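# Take one tumbler from a dispenser and stand it upright

## Task

A tube-shaped cup dispenser is bolted upright to the table. It holds four tumblers stacked opening-down, and a spring presses them up against a rubber collar at its top. Draw out exactly one tumbler and set it on the empty tabletop with its opening facing up. The other three must stay inside the dispenser. The result counts only if everything stays put without the robot holding it. When finished, open the hand and pull it away.

## Robot and tools

Robot: one six-joint arm ending in a five-fingered right hand. Positions are reported for the hand point, a spot fixed to the palm 0.05 m in front of it, where the index pad meets the thumb tip in a pinch. Hand point axes: +z runs along the straightened fingers, which extend 0.06 to 0.07 m past the point; +y points out of the palm; +x runs across the palm toward the little finger, away from the thumb. A wrist bracket on the little-finger side juts 0.03 m beyond the point along +y and 0.11 m across the palm, and it can strike things.

Scene frame: origin on the tabletop beneath the arm base, +z up, +y to the left when facing along +x. Positions are in metres and orientation is a wxyz quaternion. The printed position grows less accurate at long reach.

execute_actions takes "actions", a list with zero or one entry, plus an optional "pictures" boolean. An empty list sends nothing and just returns the state. {"steps": n} with no rows lets n control steps (up to 300, each 1/30 s) pass, counted from the previous result. An action is {"rows": [...], "steps": k}: 1 to 15 rows and k up to 15 (15 if omitted). Each row is used for one step, and the last row repeats if there are fewer rows than steps.

A row is one list of 14 numbers, each between -1 and 1, in this order: dx, dy, dz, rx, ry, rz, little, ring, middle, index, thumb_bend, thumb_turn, force_limit, speed. The first six are an offset, not a pose. They are expressed in the hand point's own axes and measured from the hand point pose in the most recent result that shows it. Before any result in the scene shows it, and for the second and later calls within one reply, they are measured from wherever the robot is when the action begins. All rows share that same reference; they do not add up. Scale: 1.0 equals 0.6 m of translation or 180 degrees of rotation, and rx, ry, rz form a single rotation vector. All zeros therefore drives the hand back to the reference pose; it does not hold still. On each step the commanded pose is clipped to at most 100 mm and 16 degrees from the measured pose, so a distant target can take several calls. Commands are smoothed and lag by about 0.17 s.

The next six numbers are absolute finger targets. For little, ring, middle, index and thumb_bend, +1 means straight or open and -1 means fully curled. For thumb_turn, +1 puts the thumb beside the palm and -1 swings it in front, opposite the fingers. A pinch is roughly index -0.22, thumb_bend -0.75, thumb_turn -0.57. force_limit maps linearly from about 0 N at -1 to 10 N at +1 of fingertip force (15 N for the two thumb motors); it stops only closing motion. speed goes from nearly zero at -1 to full at +1, and full speed crosses the whole range in 0.6 s. A motor moves only when its target changes by 0.01 or more. It keeps going after the call until it arrives or reaches the force limit, then locks. Resending the same numbers keeps a grip. For a soft grip, close with speed at -0.9 or lower. For a whole-hand wrap around something 0.035 to 0.08 m wide, turn the thumb in front of the palm before making contact.

move takes "target", one 14-number row with the same layout and the same offset reference as above. It drives the hand point in a straight line there over 0.5 to 10 s. "speed" is in m/s, from 0.002 to 0.5 (default 0.25), and turning is capped at twice that value in rad/s. "stop_force" is optional, in newtons from 9 to 40. With it, the path halts when the wrist sensor feels that much extra push against the direction of travel; the hand then steps back two control steps and holds. It is unreliable on moves that rotate. Leave it out when moving away from a surface you are pressing on, or the move ends immediately. The path does not avoid obstacles. The arm is stiff, so aiming even slightly past a firm contact can trigger a fault, and faster moves hit harder. The result adds a "move:" line giving the ending (done, off_target, moving, held, fault, contact) and any limits that acted (paced = pose clipped; held = some steps blocked), plus the distance remaining.

wait takes "seconds" (0 to 10) and sends nothing new. zoom_image takes "camera" (cam_head_left, cam_head_right or cam_wrist) and "region" [x0, y0, x1, y1] in image pixels, with the origin at the top-left and at most 504 by 504; each image is 672x504. show_instructions displays the reference pages. finished_scene takes "scene", the number of the scene to close, and cannot be undone.

Results: the state line gives hand point position, quaternion and velocities. "Hand target" shows where the controller is currently driving. "pose unreachable" and HELD mark steps that the clearance check changed or blocked. hand_measured, hand_stopped_by (moving, target, force, stalled, fault) and hand_load_n list six values in motor order; loads that drop near zero mean the grip was lost. Wrist force and torque are given in the hand's axes; they are noisy, offset by up to about 4 N, and saturate near 50 N.

Avoid: contact torque at a joint's load limit or any outside force of 150 N, either of which stops the arm for 10 s; motors overheating while holding a load (warning at 70 °C, brakes applied at 85 °C); dropping, slamming or hard shoves; and anything leaving the table, which fails the task. Loose objects may occasionally get bumped, so check that the tumbler still stands before finishing.

Each tool is called after ">>>" in YAML: its name, and indented under it one key for each argument.

## Session

>>> execute_actions:
  actions: []

Scene clock: 0.00 s of 6600.00 s.
end_effector_position=(+0.3089, +0.4175, +0.3260) hand_measured=(+1.000, +1.000, +1.000, +1.000, +1.000, +1.000) hand_load_n=(+0.0, +0.0, +0.0, +0.0, +0.0, +0.0) hand_stopped_by=(target, target, target, target, target, target) hand_force_limit=0.00 hand_speed=-0.80 end_effector_quat_wxyz=(-0.010, +0.876, +0.418, -0.242) end_effector_velocity=(-0.000, +0.000, +0.000) end_effector_angular_velocity=(+0.000, -0.002, -0.000)
Joint positions: [ 0.084 -1.387  1.366  2.095  1.092  0.372]
Joint velocities: [-0.001 -0.001 -0.001  0.    -0.     0.001]
Motor temperatures (°C, as the motors report them): [29 31 26 32 36 37]
Wrist force (N, on the end effector, along its own x y z axes, offset not removed): no reading
Wrist torque (N m, same axes, about the end effector's origin, offset not removed): no reading
Hand target: +0.309, +0.417, +0.326; -0.010, +0.876, +0.418, -0.242
camera_calibration (this result's frames):
cam_wrist: T_world_to_cam=[[0.655482, -0.718167, -0.233624, 0.179115], [-0.208593, -0.469481, 0.857949, -0.026881], [-0.725833, -0.513638, -0.45754, 0.718153], [0, 0, 0, 1]] pos_world=[0.398245, 0.484885, 0.393492]

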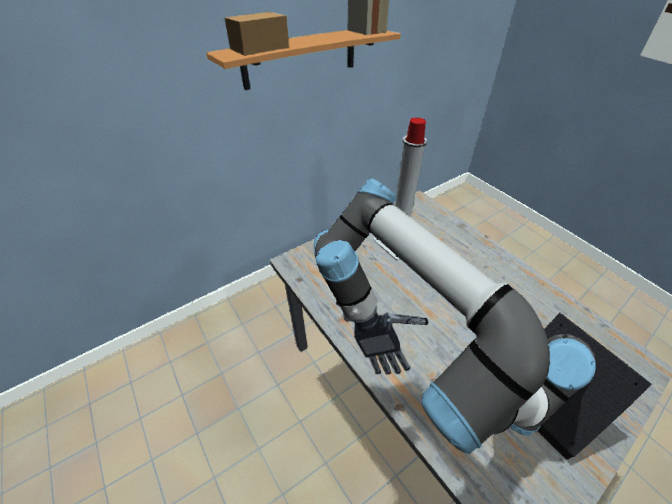

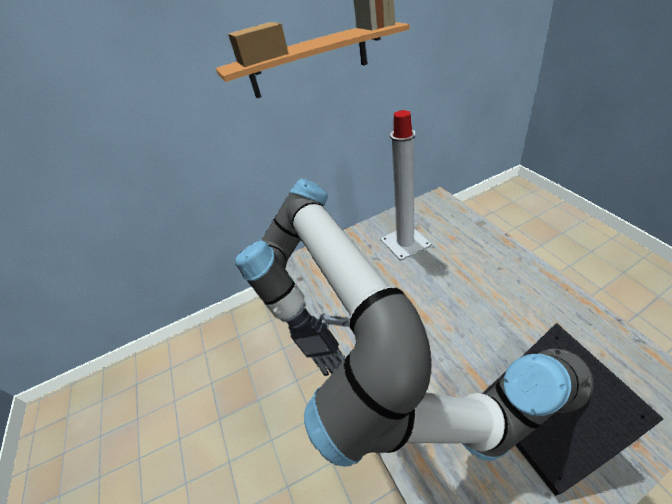

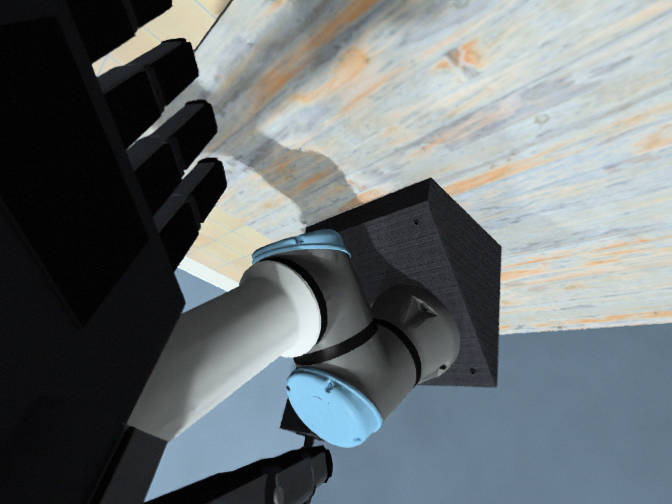

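>>> move:
  target: [-0.552,0.94,-0.378,-0.713,-0.282,-0.326,1,1,1,1,1,-1,0.5,0.5]
  speed: 0.3

Scene clock: 8.23 s of 6600.00 s.
end_effector_position=(+0.6407, -0.1508, +0.5396) hand_measured=(+1.000, +1.000, +1.000, +1.000, +1.000, -1.000) hand_load_n=(+0.0, +0.0, +0.0, +0.0, +0.0, +0.0) hand_stopped_by=(target, target, target, target, target, target) hand_force_limit=0.50 hand_speed=0.50 end_effector_quat_wxyz=(+0.766, -0.001, +0.642, +0.001) end_effector_velocity=(+0.000, -0.002, -0.000) end_effector_angular_velocity=(+0.000, -0.002, +0.005)
Joint positions: [-0.888 -0.888  1.838 -1.163  0.72  -0.654]
Joint velocities: [-0.     0.007 -0.003 -0.012 -0.002  0.007]
Motor temperatures (°C, as the motors report them): [29 31 26 32 36 37]
Wrist force (N, on the end effector, along its own x y z axes, offset not removed): [0.5 -0.1 0.7]
Wrist torque (N m, same axes, about the end effector's origin, offset not removed): [-0.10 0.01 -0.24]
Hand target: +0.641, -0.151, +0.540; +0.766, -0.002, +0.642, +0.001
Off the commanded pose: 0.001 m, 0 deg.
After step 90, 0.30 s passed at rest.
move: done
camera_calibration (this result's frames):
cam_wrist: T_world_to_cam=[[0.0377169, 0.995276, 0.0894584, 0.0833111], [-0.713331, -0.0358776, 0.699909, 0.0663051], [0.699812, -0.0902118, 0.708608, -0.714016], [0, 0, 0, 1]] pos_world=[0.543833, -0.144951, 0.452097]

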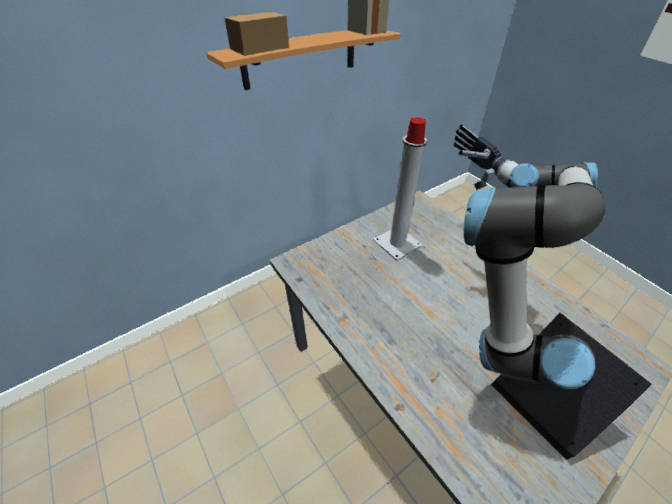

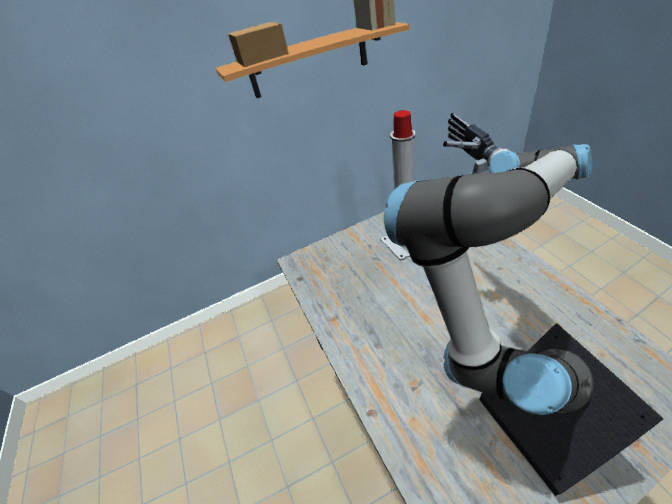

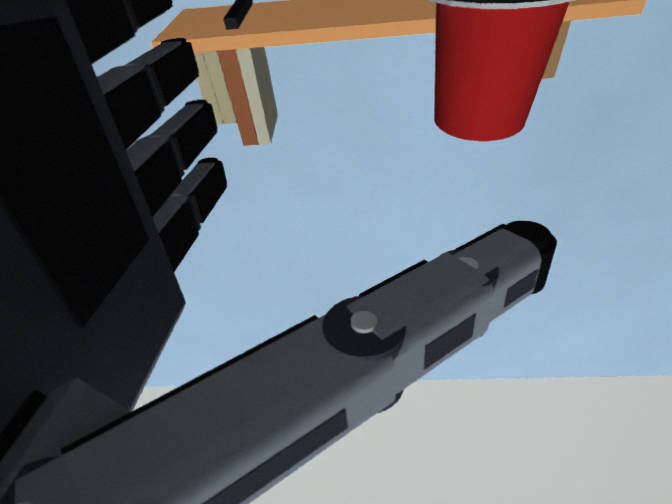

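>>> move:
  target: [-0.017,0.113,0.247,0,0,0,1,1,1,1,1,-1,0.5,0.5]
  speed: 0.07
  stop_force: 10

>>> zoom_image:
  camera: "cam_head_left"
  region: [375, 85, 495, 185]

Scene clock: 12.67 s of 6600.00 s.
end_effector_position=(+0.7845, -0.0827, +0.5754) hand_measured=(+1.000, +1.000, +1.000, +1.000, +1.000, -1.000) hand_load_n=(+0.0, +0.0, +0.0, +0.0, +0.0, +0.0) hand_stopped_by=(target, target, target, target, target, target) hand_force_limit=0.50 hand_speed=0.50 end_effector_quat_wxyz=(+0.766, -0.001, +0.642, +0.001) end_effector_velocity=(+0.001, +0.001, +0.001) end_effector_angular_velocity=(-0.002, -0.001, -0.000)
Joint positions: [-0.667 -0.835  1.461 -0.799  0.938 -0.712]
Joint velocities: [ 0.001  0.    -0.005  0.004  0.001 -0.002]
Motor temperatures (°C, as the motors report them): [29 31 26 32 36 37]
Wrist force (N, on the end effector, along its own x y z axes, offset not removed): [0.9 -1.2 -1.4]
Wrist torque (N m, same axes, about the end effector's origin, offset not removed): [0.08 0.07 -0.26]
Hand target: +0.785, -0.083, +0.575; +0.766, -0.001, +0.642, +0.001
Off the commanded pose: 0.000 m, 0 deg.
move: done
camera_calibration (this result's frames):
cam_wrist: T_world_to_cam=[[0.037789, 0.99528, 0.0893858, 0.00681753], [-0.713285, -0.035781, 0.69996, 0.146232], [0.699854, -0.0902083, 0.708566, -0.833828], [0, 0, 0, 1]] pos_world=[0.687606, -0.0767713, 0.487857]

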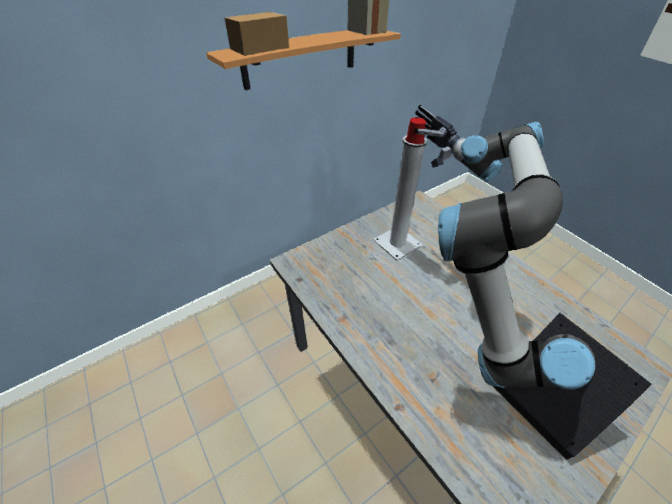

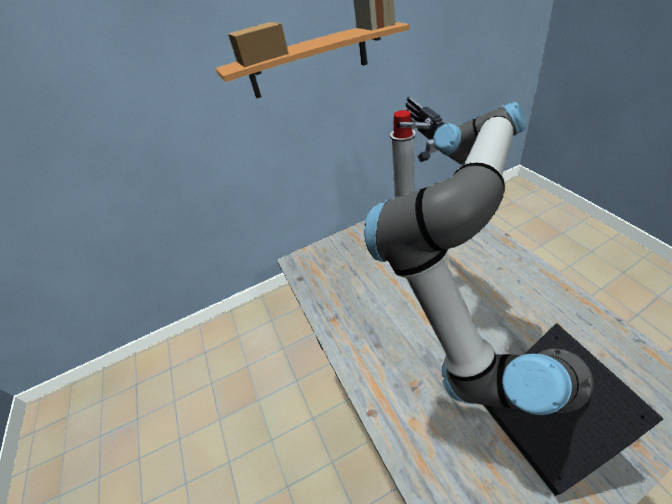

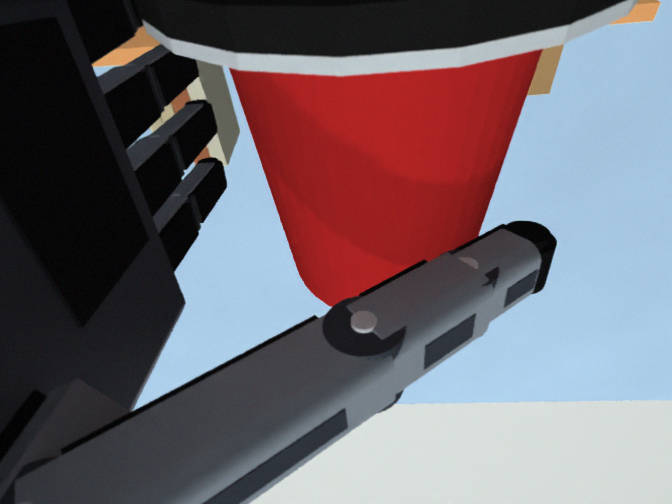

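Region (375, 85, 495, 185) of cam_head_left's 672x504 image, scaled by 4.200, with more detail than that image has.

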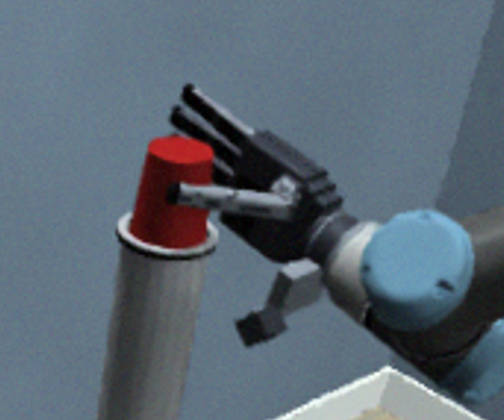

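>>> move:
  target: [0.004,0.026,0.028,0,0,0,1,1,1,1,1,-1,0.5,0.5]
  speed: 0.02
  stop_force: 9

>>> move:
  target: [0,-0.002,0,0,0,0,-1,-1,-1,-1,-1,-1,1,-0.3]

>>> move:
  target: [-0.04,0,0.007,0,0,0,-0.95,-0.95,-0.95,-0.95,-0.95,-1,1,-0.7]
  speed: 0.015

>>> zoom_image:
  camera: "cam_head_left"
  region: [375, 85, 495, 185]

Scene clock: 15.40 s of 6600.00 s.
end_effector_position=(+0.8013, -0.0671, +0.5759) hand_measured=(+1.000, +1.000, +1.000, +1.000, +1.000, -1.000) hand_load_n=(+0.0, +0.0, +0.0, +0.0, +0.0, +0.0) hand_stopped_by=(target, target, target, target, target, target) hand_force_limit=0.50 hand_speed=0.50 end_effector_quat_wxyz=(+0.766, -0.001, +0.642, +0.001) end_effector_velocity=(+0.002, +0.001, -0.000) end_effector_angular_velocity=(+0.003, +0.001, +0.000)
Joint positions: [-0.636 -0.832  1.42  -0.758  0.969 -0.719]
Joint velocities: [ 0.003  0.001 -0.003  0.004  0.003  0.002]
Motor temperatures (°C, as the motors report them): [29 31 26 32 36 37]
Wrist force (N, on the end effector, along its own x y z axes, offset not removed): [0.7 -1.6 0.2]
Wrist torque (N m, same axes, about the end effector's origin, offset not removed): [-0.32 0.09 -0.07]
Hand target: +0.801, -0.067, +0.576; +0.766, -0.001, +0.642, +0.001
Off the commanded pose: 0.000 m, 0 deg.
move: done
camera_calibration (this result's frames):
cam_wrist: T_world_to_cam=[[0.0377861, 0.995281, 0.0893713, -0.00931608], [-0.713282, -0.0357734, 0.699964, 0.158383], [0.699858, -0.0901958, 0.708564, -0.844553], [0, 0, 0, 1]] pos_world=[0.704391, -0.0612372, 0.488391]

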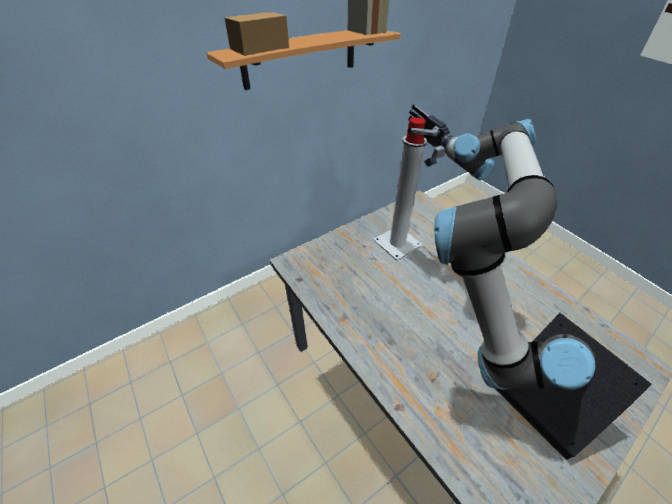

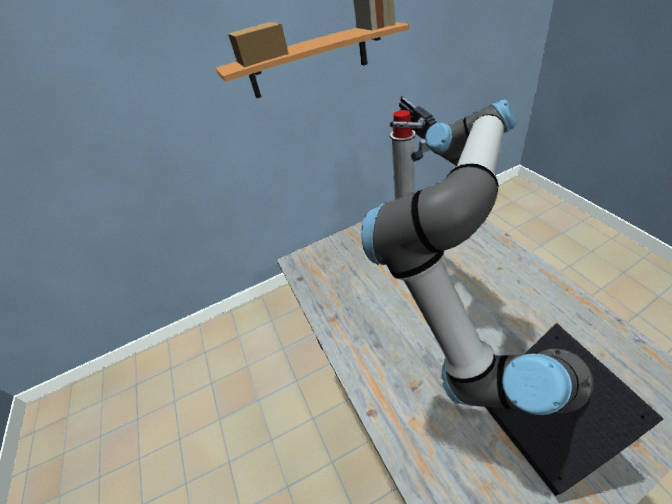

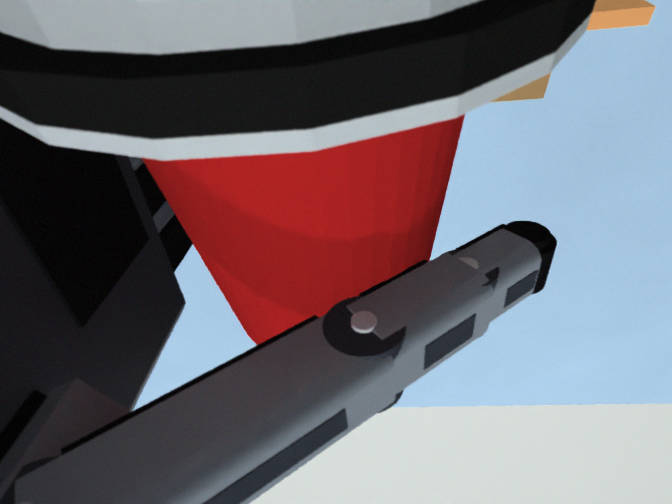

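Scene clock: 16.77 s of 6600.00 s.
end_effector_position=(+0.8013, -0.0683, +0.5759) hand_measured=(-0.260, -0.182, -0.116, -0.058, +0.404, -1.000) hand_load_n=(+12.0, +8.0, +8.0, +4.0, +21.0, +9.0) hand_stopped_by=(force, force, force, force, force, target) hand_force_limit=1.00 hand_speed=-0.30 end_effector_quat_wxyz=(+0.766, -0.001, +0.642, +0.001) end_effector_velocity=(-0.001, -0.001, +0.001) end_effector_angular_velocity=(-0.001, -0.003, -0.002)
Joint positions: [-0.637 -0.83   1.419 -0.759  0.968 -0.718]
Joint velocities: [-0.001 -0.001  0.     0.     0.002 -0.001]
Motor temperatures (°C, as the motors report them): [29 31 26 32 36 37]
Wrist force (N, on the end effector, along its own x y z axes, offset not removed): [-6.5 8.3 1.5]
Wrist torque (N m, same axes, about the end effector's origin, offset not removed): [0.06 -0.15 -0.22]
Hand target: +0.801, -0.068, +0.576; +0.766, -0.001, +0.642, +0.001
Off the commanded pose: 0.000 m, 0 deg.
move: done
camera_calibration (this result's frames):
cam_wrist: T_world_to_cam=[[0.0377444, 0.995287, 0.0893306, -0.00806152], [-0.713322, -0.0357693, 0.699923, 0.158379], [0.69982, -0.0901396, 0.708609, -0.844683], [0, 0, 0, 1]] pos_world=[0.704405, -0.0624508, 0.488417]

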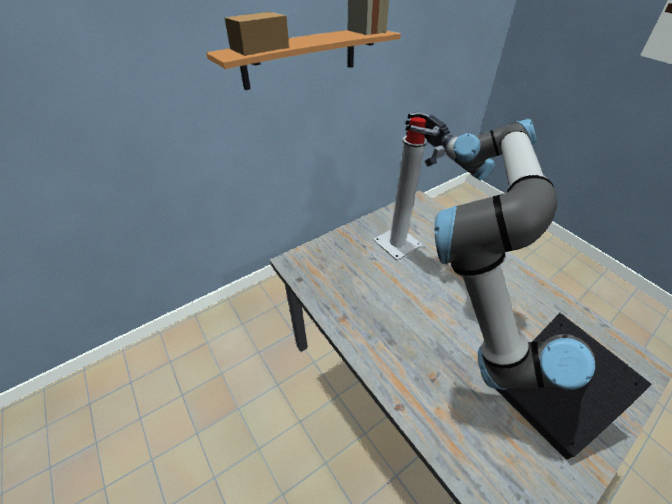

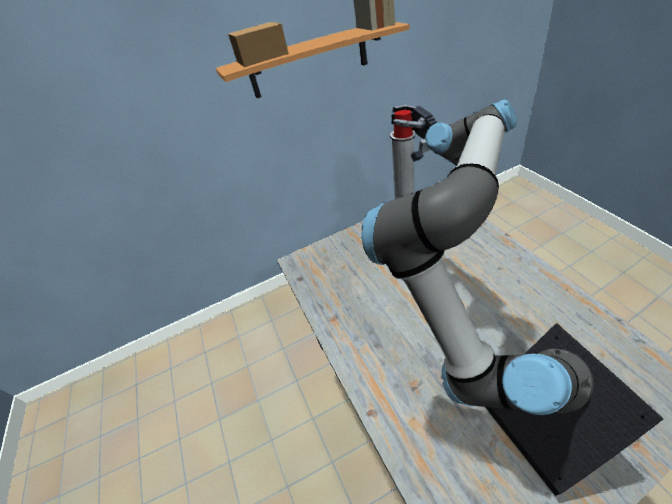

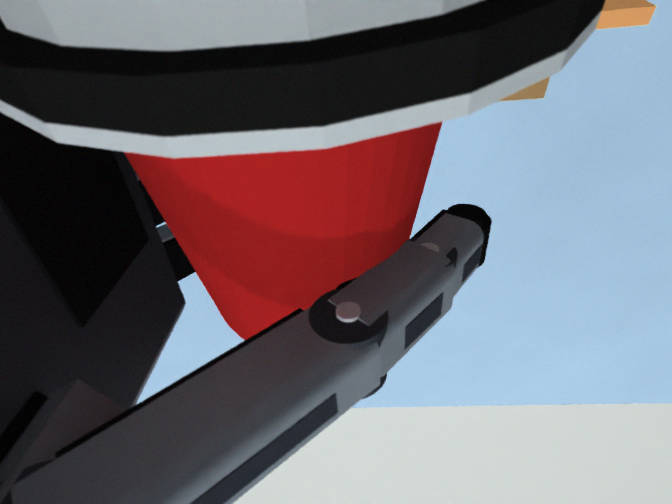

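Scene clock: 18.60 s of 6600.00 s.
end_effector_position=(+0.8012, -0.0683, +0.6001) hand_measured=(-0.260, -0.192, -0.130, -0.094, +0.402, -1.000) hand_load_n=(+3.5, +1.0, +1.0, +0.0, +8.5, +0.5) hand_stopped_by=(force, force, force, force, force, target) hand_force_limit=1.00 hand_speed=-0.70 end_effector_quat_wxyz=(+0.766, -0.001, +0.642, +0.001) end_effector_velocity=(-0.001, -0.001, +0.001) end_effector_angular_velocity=(+0.002, +0.001, -0.001)
Joint positions: [-0.656 -0.837  1.377 -0.713  0.948 -0.714]
Joint velocities: [-0.003  0.    -0.002  0.004 -0.003  0.   ]
Motor temperatures (°C, as the motors report them): [29 31 26 32 36 37]
Wrist force (N, on the end effector, along its own x y z axes, offset not removed): [5.2 13.9 -3.3]
Wrist torque (N m, same axes, about the end effector's origin, offset not removed): [0.54 0.09 -0.05]
Hand target: +0.801, -0.068, +0.600; +0.766, -0.001, +0.642, +0.001
Off the commanded pose: 0.000 m, 0 deg.
move: done
camera_calibration (this result's frames):
cam_wrist: T_world_to_cam=[[0.0377457, 0.995286, 0.0893363, -0.01027], [-0.713357, -0.0357678, 0.699887, 0.141454], [0.699784, -0.0901464, 0.708644, -0.861782], [0, 0, 0, 1]] pos_world=[0.704356, -0.0624055, 0.512613]

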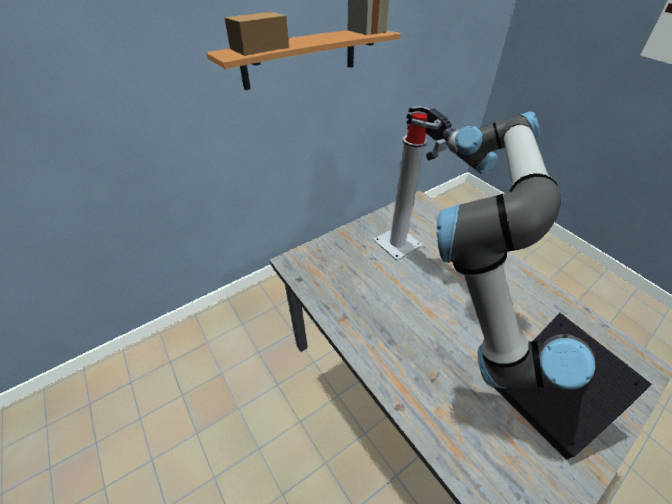

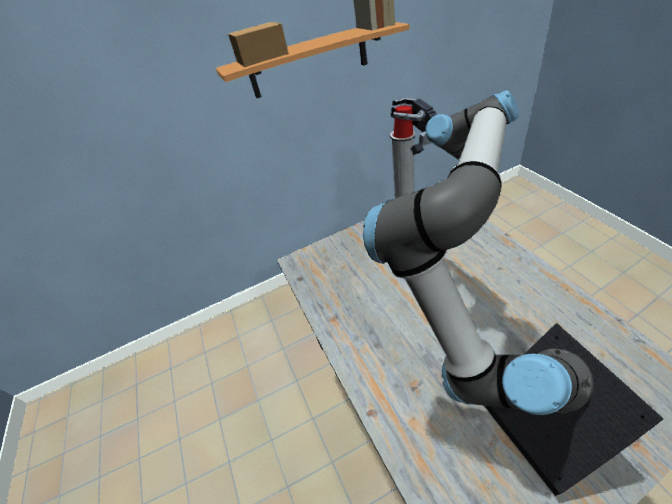

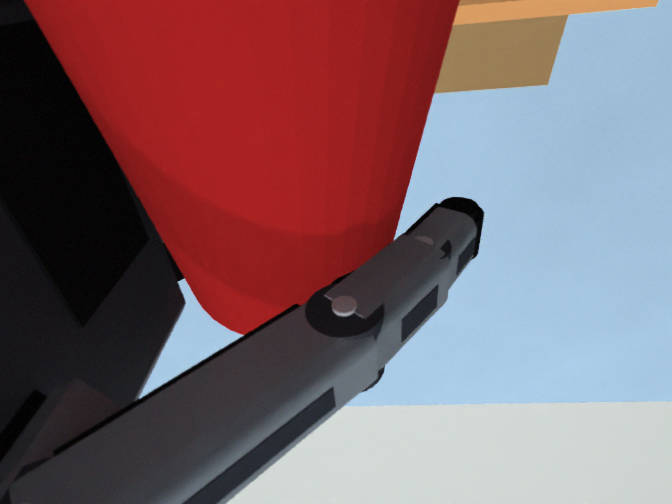

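Region (375, 85, 495, 185) of cam_head_left's 672x504 image, scaled by 4.200, with more detail than that image has.

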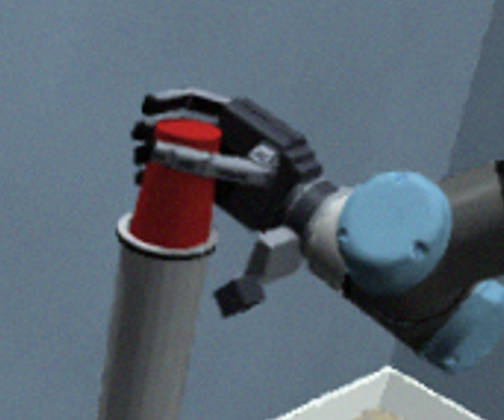

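Regrasp as before, at the known collision-free y plus a little.

>>> move:
  target: [0,0.004,0,0,0,0,0.3,0.3,0.3,0.3,0.8,-1,1,0]
  speed: 0.02

>>> move:
  target: [0.038,0,-0.003,0,0,0,0.3,0.3,0.3,0.3,0.8,-1,1,0]
  speed: 0.03

>>> move:
  target: [0,0,0,0,0,0,-1,-1,-1,-1,-1,-1,1,0]

>>> move:
  target: [-0.03,0.004,0.005,0,0,0,-0.95,-0.95,-0.95,-0.95,-0.95,-1,1,-0.5]
  speed: 0.012

>>> zoom_image:
  camera: "cam_head_left"
  region: [375, 85, 495, 185]

Scene clock: 20.80 s of 6600.00 s.
end_effector_position=(+0.8012, -0.0659, +0.6001) hand_measured=(+0.300, +0.300, +0.300, +0.300, +0.800, -1.000) hand_load_n=(+0.0, +0.0, +0.0, +0.0, +0.0, +0.0) hand_stopped_by=(target, target, target, target, target, target) hand_force_limit=1.00 hand_speed=0.00 end_effector_quat_wxyz=(+0.766, -0.001, +0.642, +0.001) end_effector_velocity=(-0.000, -0.000, -0.001) end_effector_angular_velocity=(+0.002, +0.000, -0.001)
Joint positions: [-0.654 -0.841  1.38  -0.712  0.95  -0.715]
Joint velocities: [ 0.001 -0.     0.002  0.     0.002  0.001]
Motor temperatures (°C, as the motors report them): [29 31 26 32 36 37]
Wrist force (N, on the end effector, along its own x y z axes, offset not removed): [2.1 0.8 0.9]
Wrist torque (N m, same axes, about the end effector's origin, offset not removed): [0.09 -0.15 0.02]
Hand target: +0.801, -0.066, +0.600; +0.766, -0.001, +0.642, +0.001
Off the commanded pose: 0.000 m, 0 deg.
move: done
camera_calibration (this result's frames):
cam_wrist: T_world_to_cam=[[0.0377506, 0.995286, 0.0893376, -0.0126], [-0.713359, -0.0357649, 0.699886, 0.141533], [0.699781, -0.0901509, 0.708646, -0.861566], [0, 0, 0, 1]] pos_world=[0.704347, -0.0600684, 0.512613]

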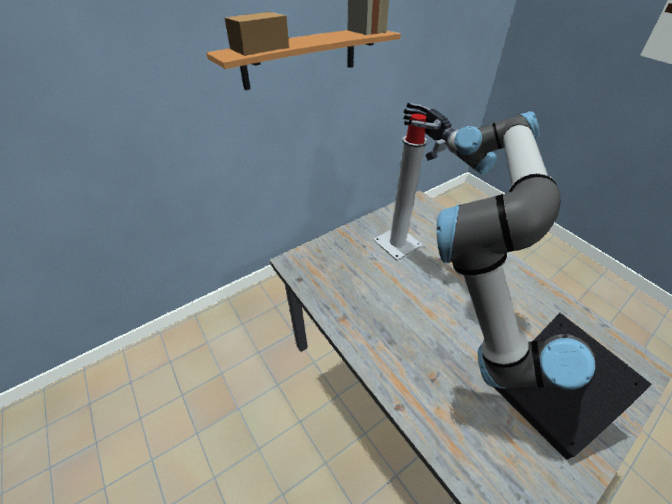

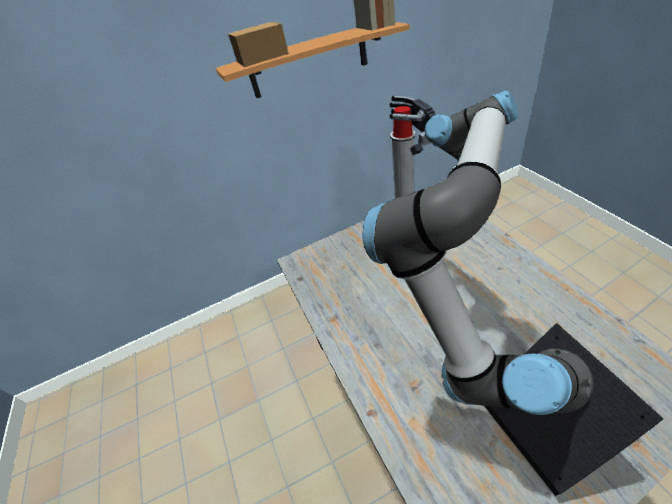

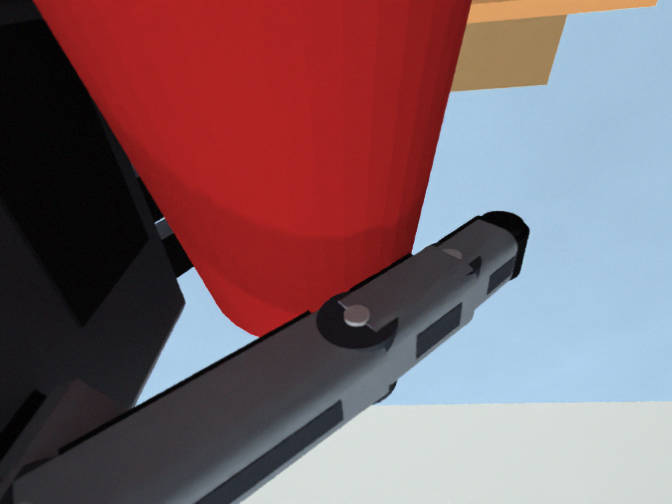

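Scene clock: 21.87 s of 6600.00 s.
end_effector_position=(+0.8034, -0.0661, +0.5775) hand_measured=(+0.300, +0.300, +0.300, +0.300, +0.802, -1.000) hand_load_n=(+0.0, +0.0, +0.0, +0.0, +2.5, +4.5) hand_stopped_by=(target, target, target, target, target, target) hand_force_limit=1.00 hand_speed=0.00 end_effector_quat_wxyz=(+0.766, -0.001, +0.642, +0.001) end_effector_velocity=(+0.000, -0.000, -0.003) end_effector_angular_velocity=(+0.002, +0.001, +0.000)
Joint positions: [-0.634 -0.831  1.411 -0.751  0.971 -0.719]
Joint velocities: [ 0.002  0.002  0.002 -0.003  0.002  0.001]
Motor temperatures (°C, as the motors report them): [29 31 26 32 36 37]
Wrist force (N, on the end effector, along its own x y z axes, offset not removed): [-11.4 -27.7 -1.7]
Wrist torque (N m, same axes, about the end effector's origin, offset not removed): [-1.08 0.63 -2.39]
Hand target: +0.803, -0.066, +0.577; +0.766, -0.001, +0.642, +0.001
Off the commanded pose: 0.000 m, 0 deg.
move: done
camera_calibration (this result's frames):
cam_wrist: T_world_to_cam=[[0.0378637, 0.995279, 0.0893694, -0.0106504], [-0.713375, -0.0357047, 0.699872, 0.15891], [0.699758, -0.0902536, 0.708655, -0.847078], [0, 0, 0, 1]] pos_world=[0.706516, -0.060178, 0.490022]

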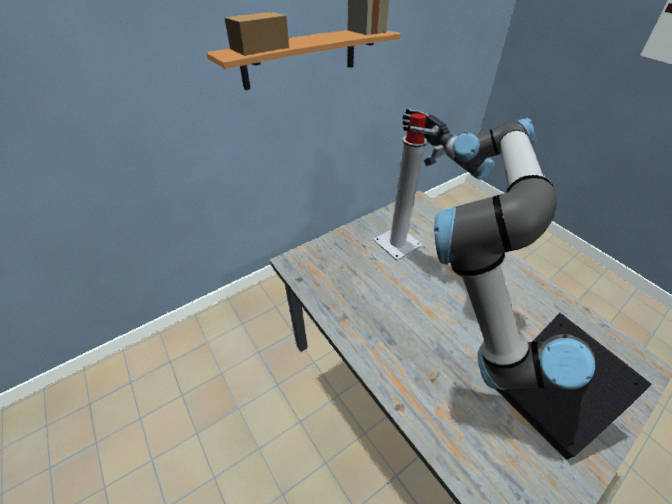

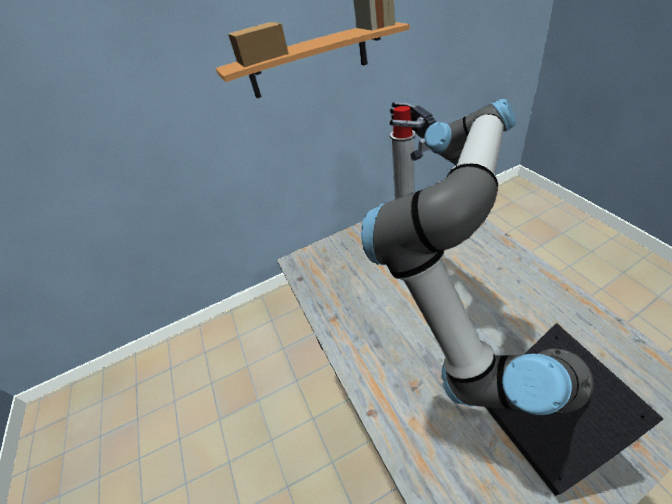

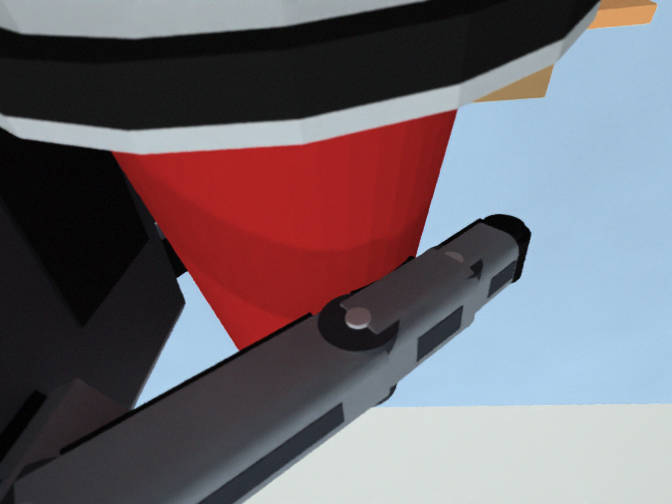

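Scene clock: 22.50 s of 6600.00 s.
end_effector_position=(+0.8034, -0.0661, +0.5775) hand_measured=(-0.296, -0.222, -0.162, -0.074, +0.594, -1.000) hand_load_n=(+12.5, +9.0, +9.0, +5.5, +19.5, +8.5) hand_stopped_by=(force, force, force, force, force, target) hand_force_limit=1.00 hand_speed=0.00 end_effector_quat_wxyz=(+0.766, -0.001, +0.642, +0.001) end_effector_velocity=(+0.000, -0.000, -0.000) end_effector_angular_velocity=(+0.001, -0.000, -0.000)
Joint positions: [-0.634 -0.831  1.411 -0.751  0.971 -0.719]
Joint velocities: [ 0.     0.001 -0.001  0.     0.001  0.001]
Motor temperatures (°C, as the motors report them): [29 31 26 32 36 37]
Wrist force (N, on the end effector, along its own x y z axes, offset not removed): [-9.5 -31.0 1.8]
Wrist torque (N m, same axes, about the end effector's origin, offset not removed): [-1.47 0.10 -2.56]
Hand target: +0.803, -0.066, +0.578; +0.766, -0.001, +0.642, +0.001
Off the commanded pose: 0.000 m, 0 deg.
move: done
camera_calibration (this result's frames):
cam_wrist: T_world_to_cam=[[0.0378959, 0.995273, 0.0894152, -0.0106926], [-0.713346, -0.0357178, 0.699901, 0.158917], [0.699787, -0.0903074, 0.708621, -0.847045], [0, 0, 0, 1]] pos_world=[0.706519, -0.0601762, 0.489963]

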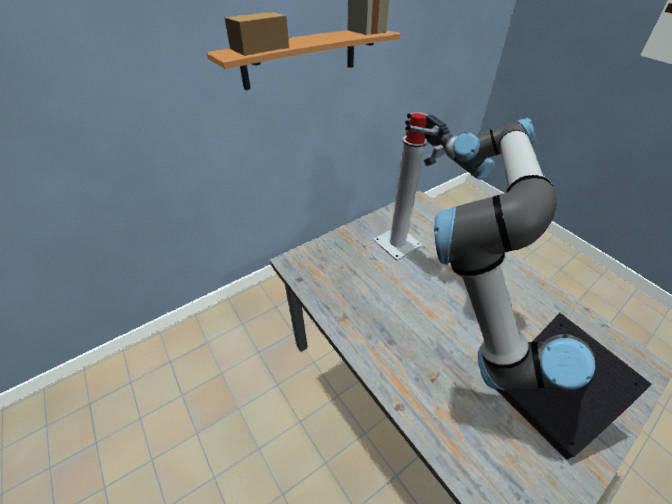

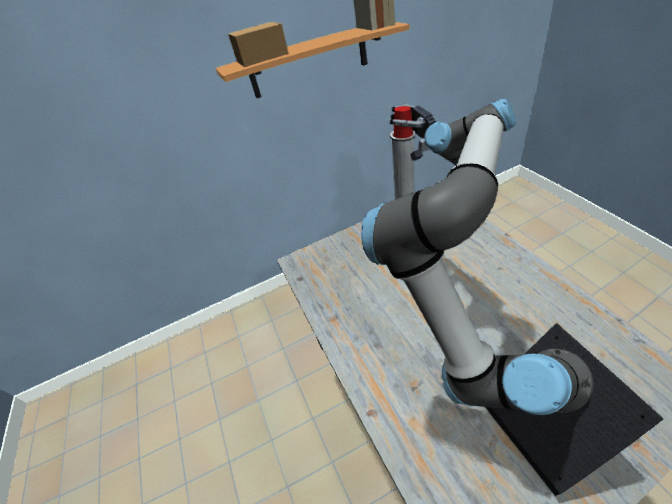

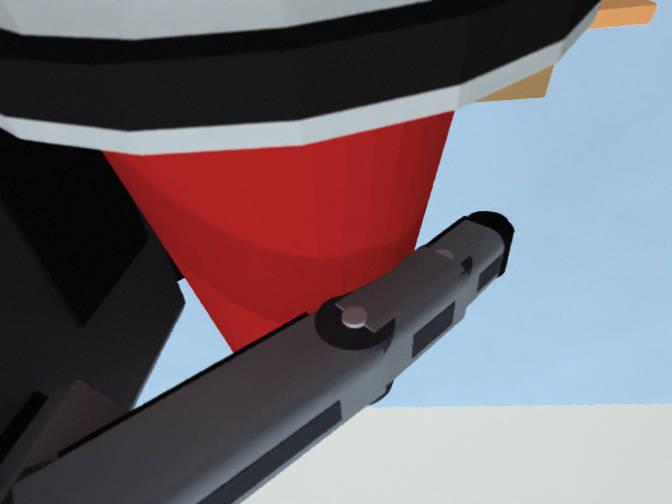

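Scene clock: 24.27 s of 6600.00 s.
end_effector_position=(+0.8032, -0.0637, +0.5956) hand_measured=(-0.296, -0.238, -0.184, -0.124, +0.594, -1.000) hand_load_n=(+8.5, +7.5, +6.0, +4.5, +15.5, +7.5) hand_stopped_by=(force, force, force, force, force, target) hand_force_limit=1.00 hand_speed=-0.50 end_effector_quat_wxyz=(+0.766, -0.001, +0.642, +0.001) end_effector_velocity=(+0.000, +0.001, +0.001) end_effector_angular_velocity=(-0.001, +0.002, +0.002)
Joint positions: [-0.646 -0.84   1.383 -0.715  0.958 -0.716]
Joint velocities: [ 0.    -0.001 -0.003  0.003 -0.002 -0.001]
Motor temperatures (°C, as the motors report them): [29 31 26 32 36 37]
Wrist force (N, on the end effector, along its own x y z axes, offset not removed): [9.5 -0.1 0.6]
Wrist torque (N m, same axes, about the end effector's origin, offset not removed): [-0.21 -0.47 0.14]
Hand target: +0.803, -0.064, +0.596; +0.766, -0.001, +0.642, +0.001
Off the commanded pose: 0.000 m, 0 deg.
move: done
camera_calibration (this result's frames):
cam_wrist: T_world_to_cam=[[0.0378912, 0.995273, 0.0894233, -0.0147075], [-0.713357, -0.0357253, 0.69989, 0.146216], [0.699776, -0.0903104, 0.708631, -0.859514], [0, 0, 0, 1]] pos_world=[0.706329, -0.0577615, 0.508058]

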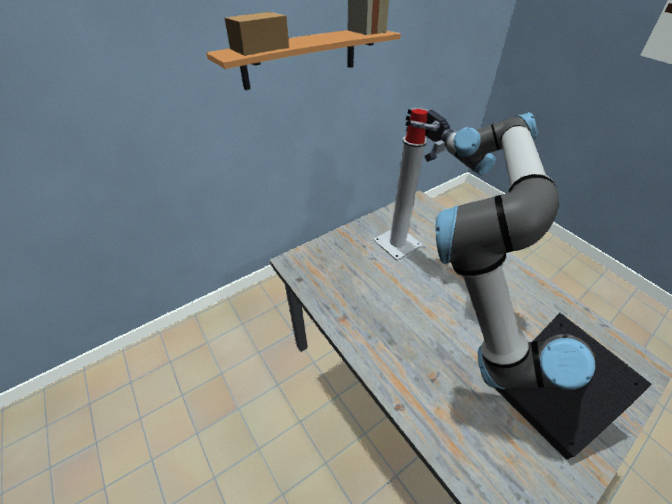

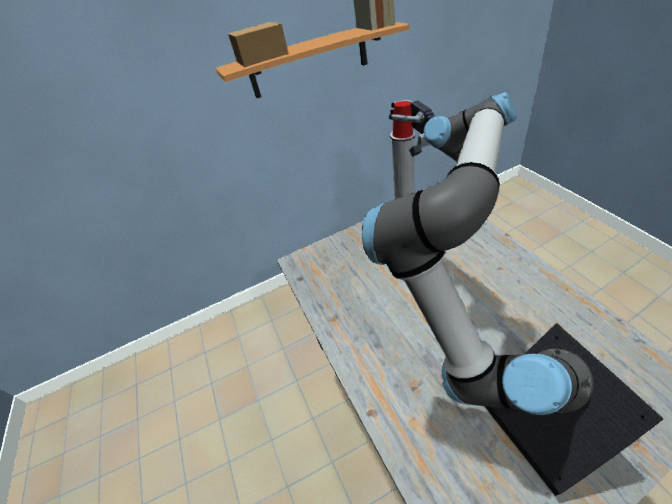

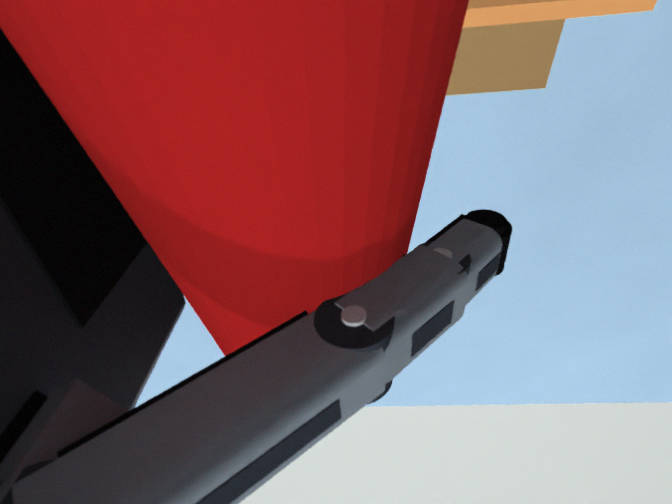

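Region (375, 85, 495, 185) of cam_head_left's 672x504 image, scaled by 4.200, with more detail than that image has.

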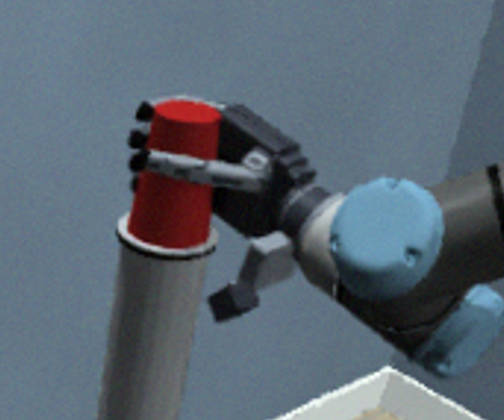

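Retighten and continue.

>>> move:
  target: [-0.025,0,0.004,0,0,0,-1,-1,-1,-1,-1,-1,1,-0.5]
  speed: 0.012

>>> zoom_image:
  camera: "cam_head_left"
  region: [375, 85, 495, 185]

Scene clock: 26.40 s of 6600.00 s.
end_effector_position=(+0.8030, -0.0636, +0.6106) hand_measured=(-0.318, -0.260, -0.220, -0.168, +0.594, -1.000) hand_load_n=(+7.5, +6.5, +10.5, +11.5, +18.5, +6.0) hand_stopped_by=(force, force, force, force, force, target) hand_force_limit=1.00 hand_speed=-0.50 end_effector_quat_wxyz=(+0.766, -0.001, +0.642, +0.001) end_effector_velocity=(+0.000, +0.000, +0.002) end_effector_angular_velocity=(+0.002, -0.000, +0.000)
Joint positions: [-0.659 -0.843  1.357 -0.687  0.946 -0.714]
Joint velocities: [-0.001 -0.001 -0.003  0.003 -0.     0.002]
Motor temperatures (°C, as the motors report them): [29 31 26 32 36 37]
Wrist force (N, on the end effector, along its own x y z axes, offset not removed): [2.6 -0.1 1.9]
Wrist torque (N m, same axes, about the end effector's origin, offset not removed): [-0.08 -0.19 -0.01]
Hand target: +0.803, -0.064, +0.611; +0.766, -0.001, +0.642, +0.001
Off the commanded pose: 0.000 m, 0 deg.
move: done
camera_calibration (this result's frames):
cam_wrist: T_world_to_cam=[[0.0378818, 0.995273, 0.0894271, -0.0160697], [-0.713369, -0.0357332, 0.699877, 0.135526], [0.699764, -0.0903071, 0.708643, -0.869995], [0, 0, 0, 1]] pos_world=[0.70608, -0.0577302, 0.523101]

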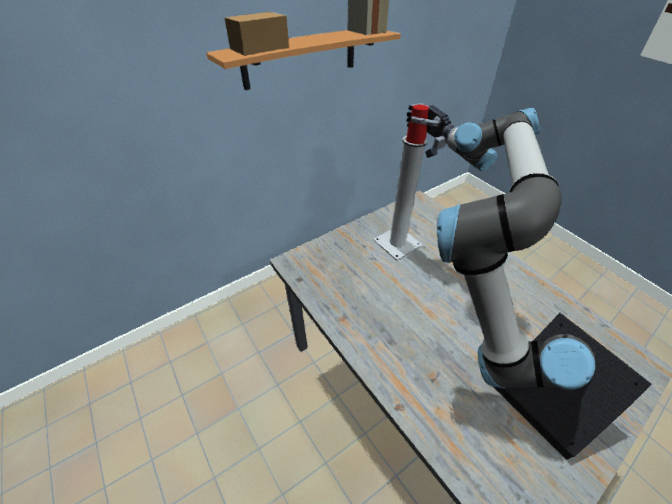

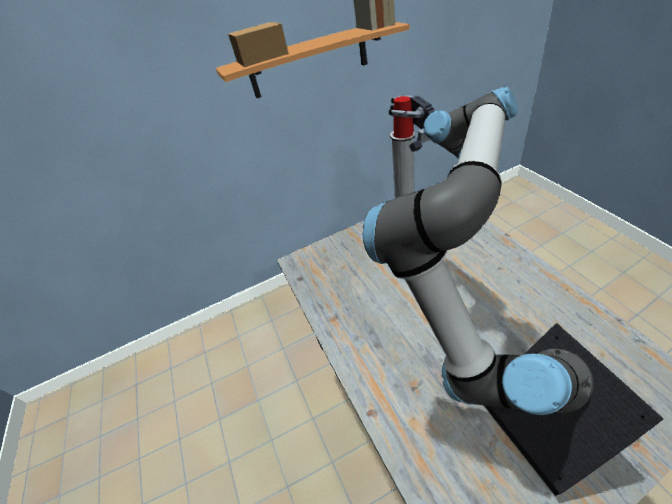

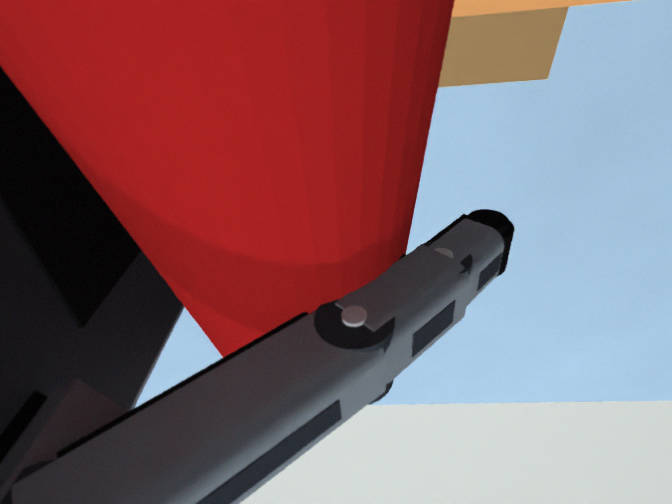

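Region (375, 85, 495, 185) of cam_head_left's 672x504 image, scaled by 4.200, with more detail than that image has.

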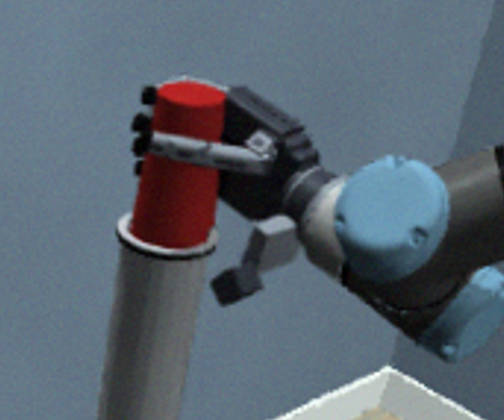

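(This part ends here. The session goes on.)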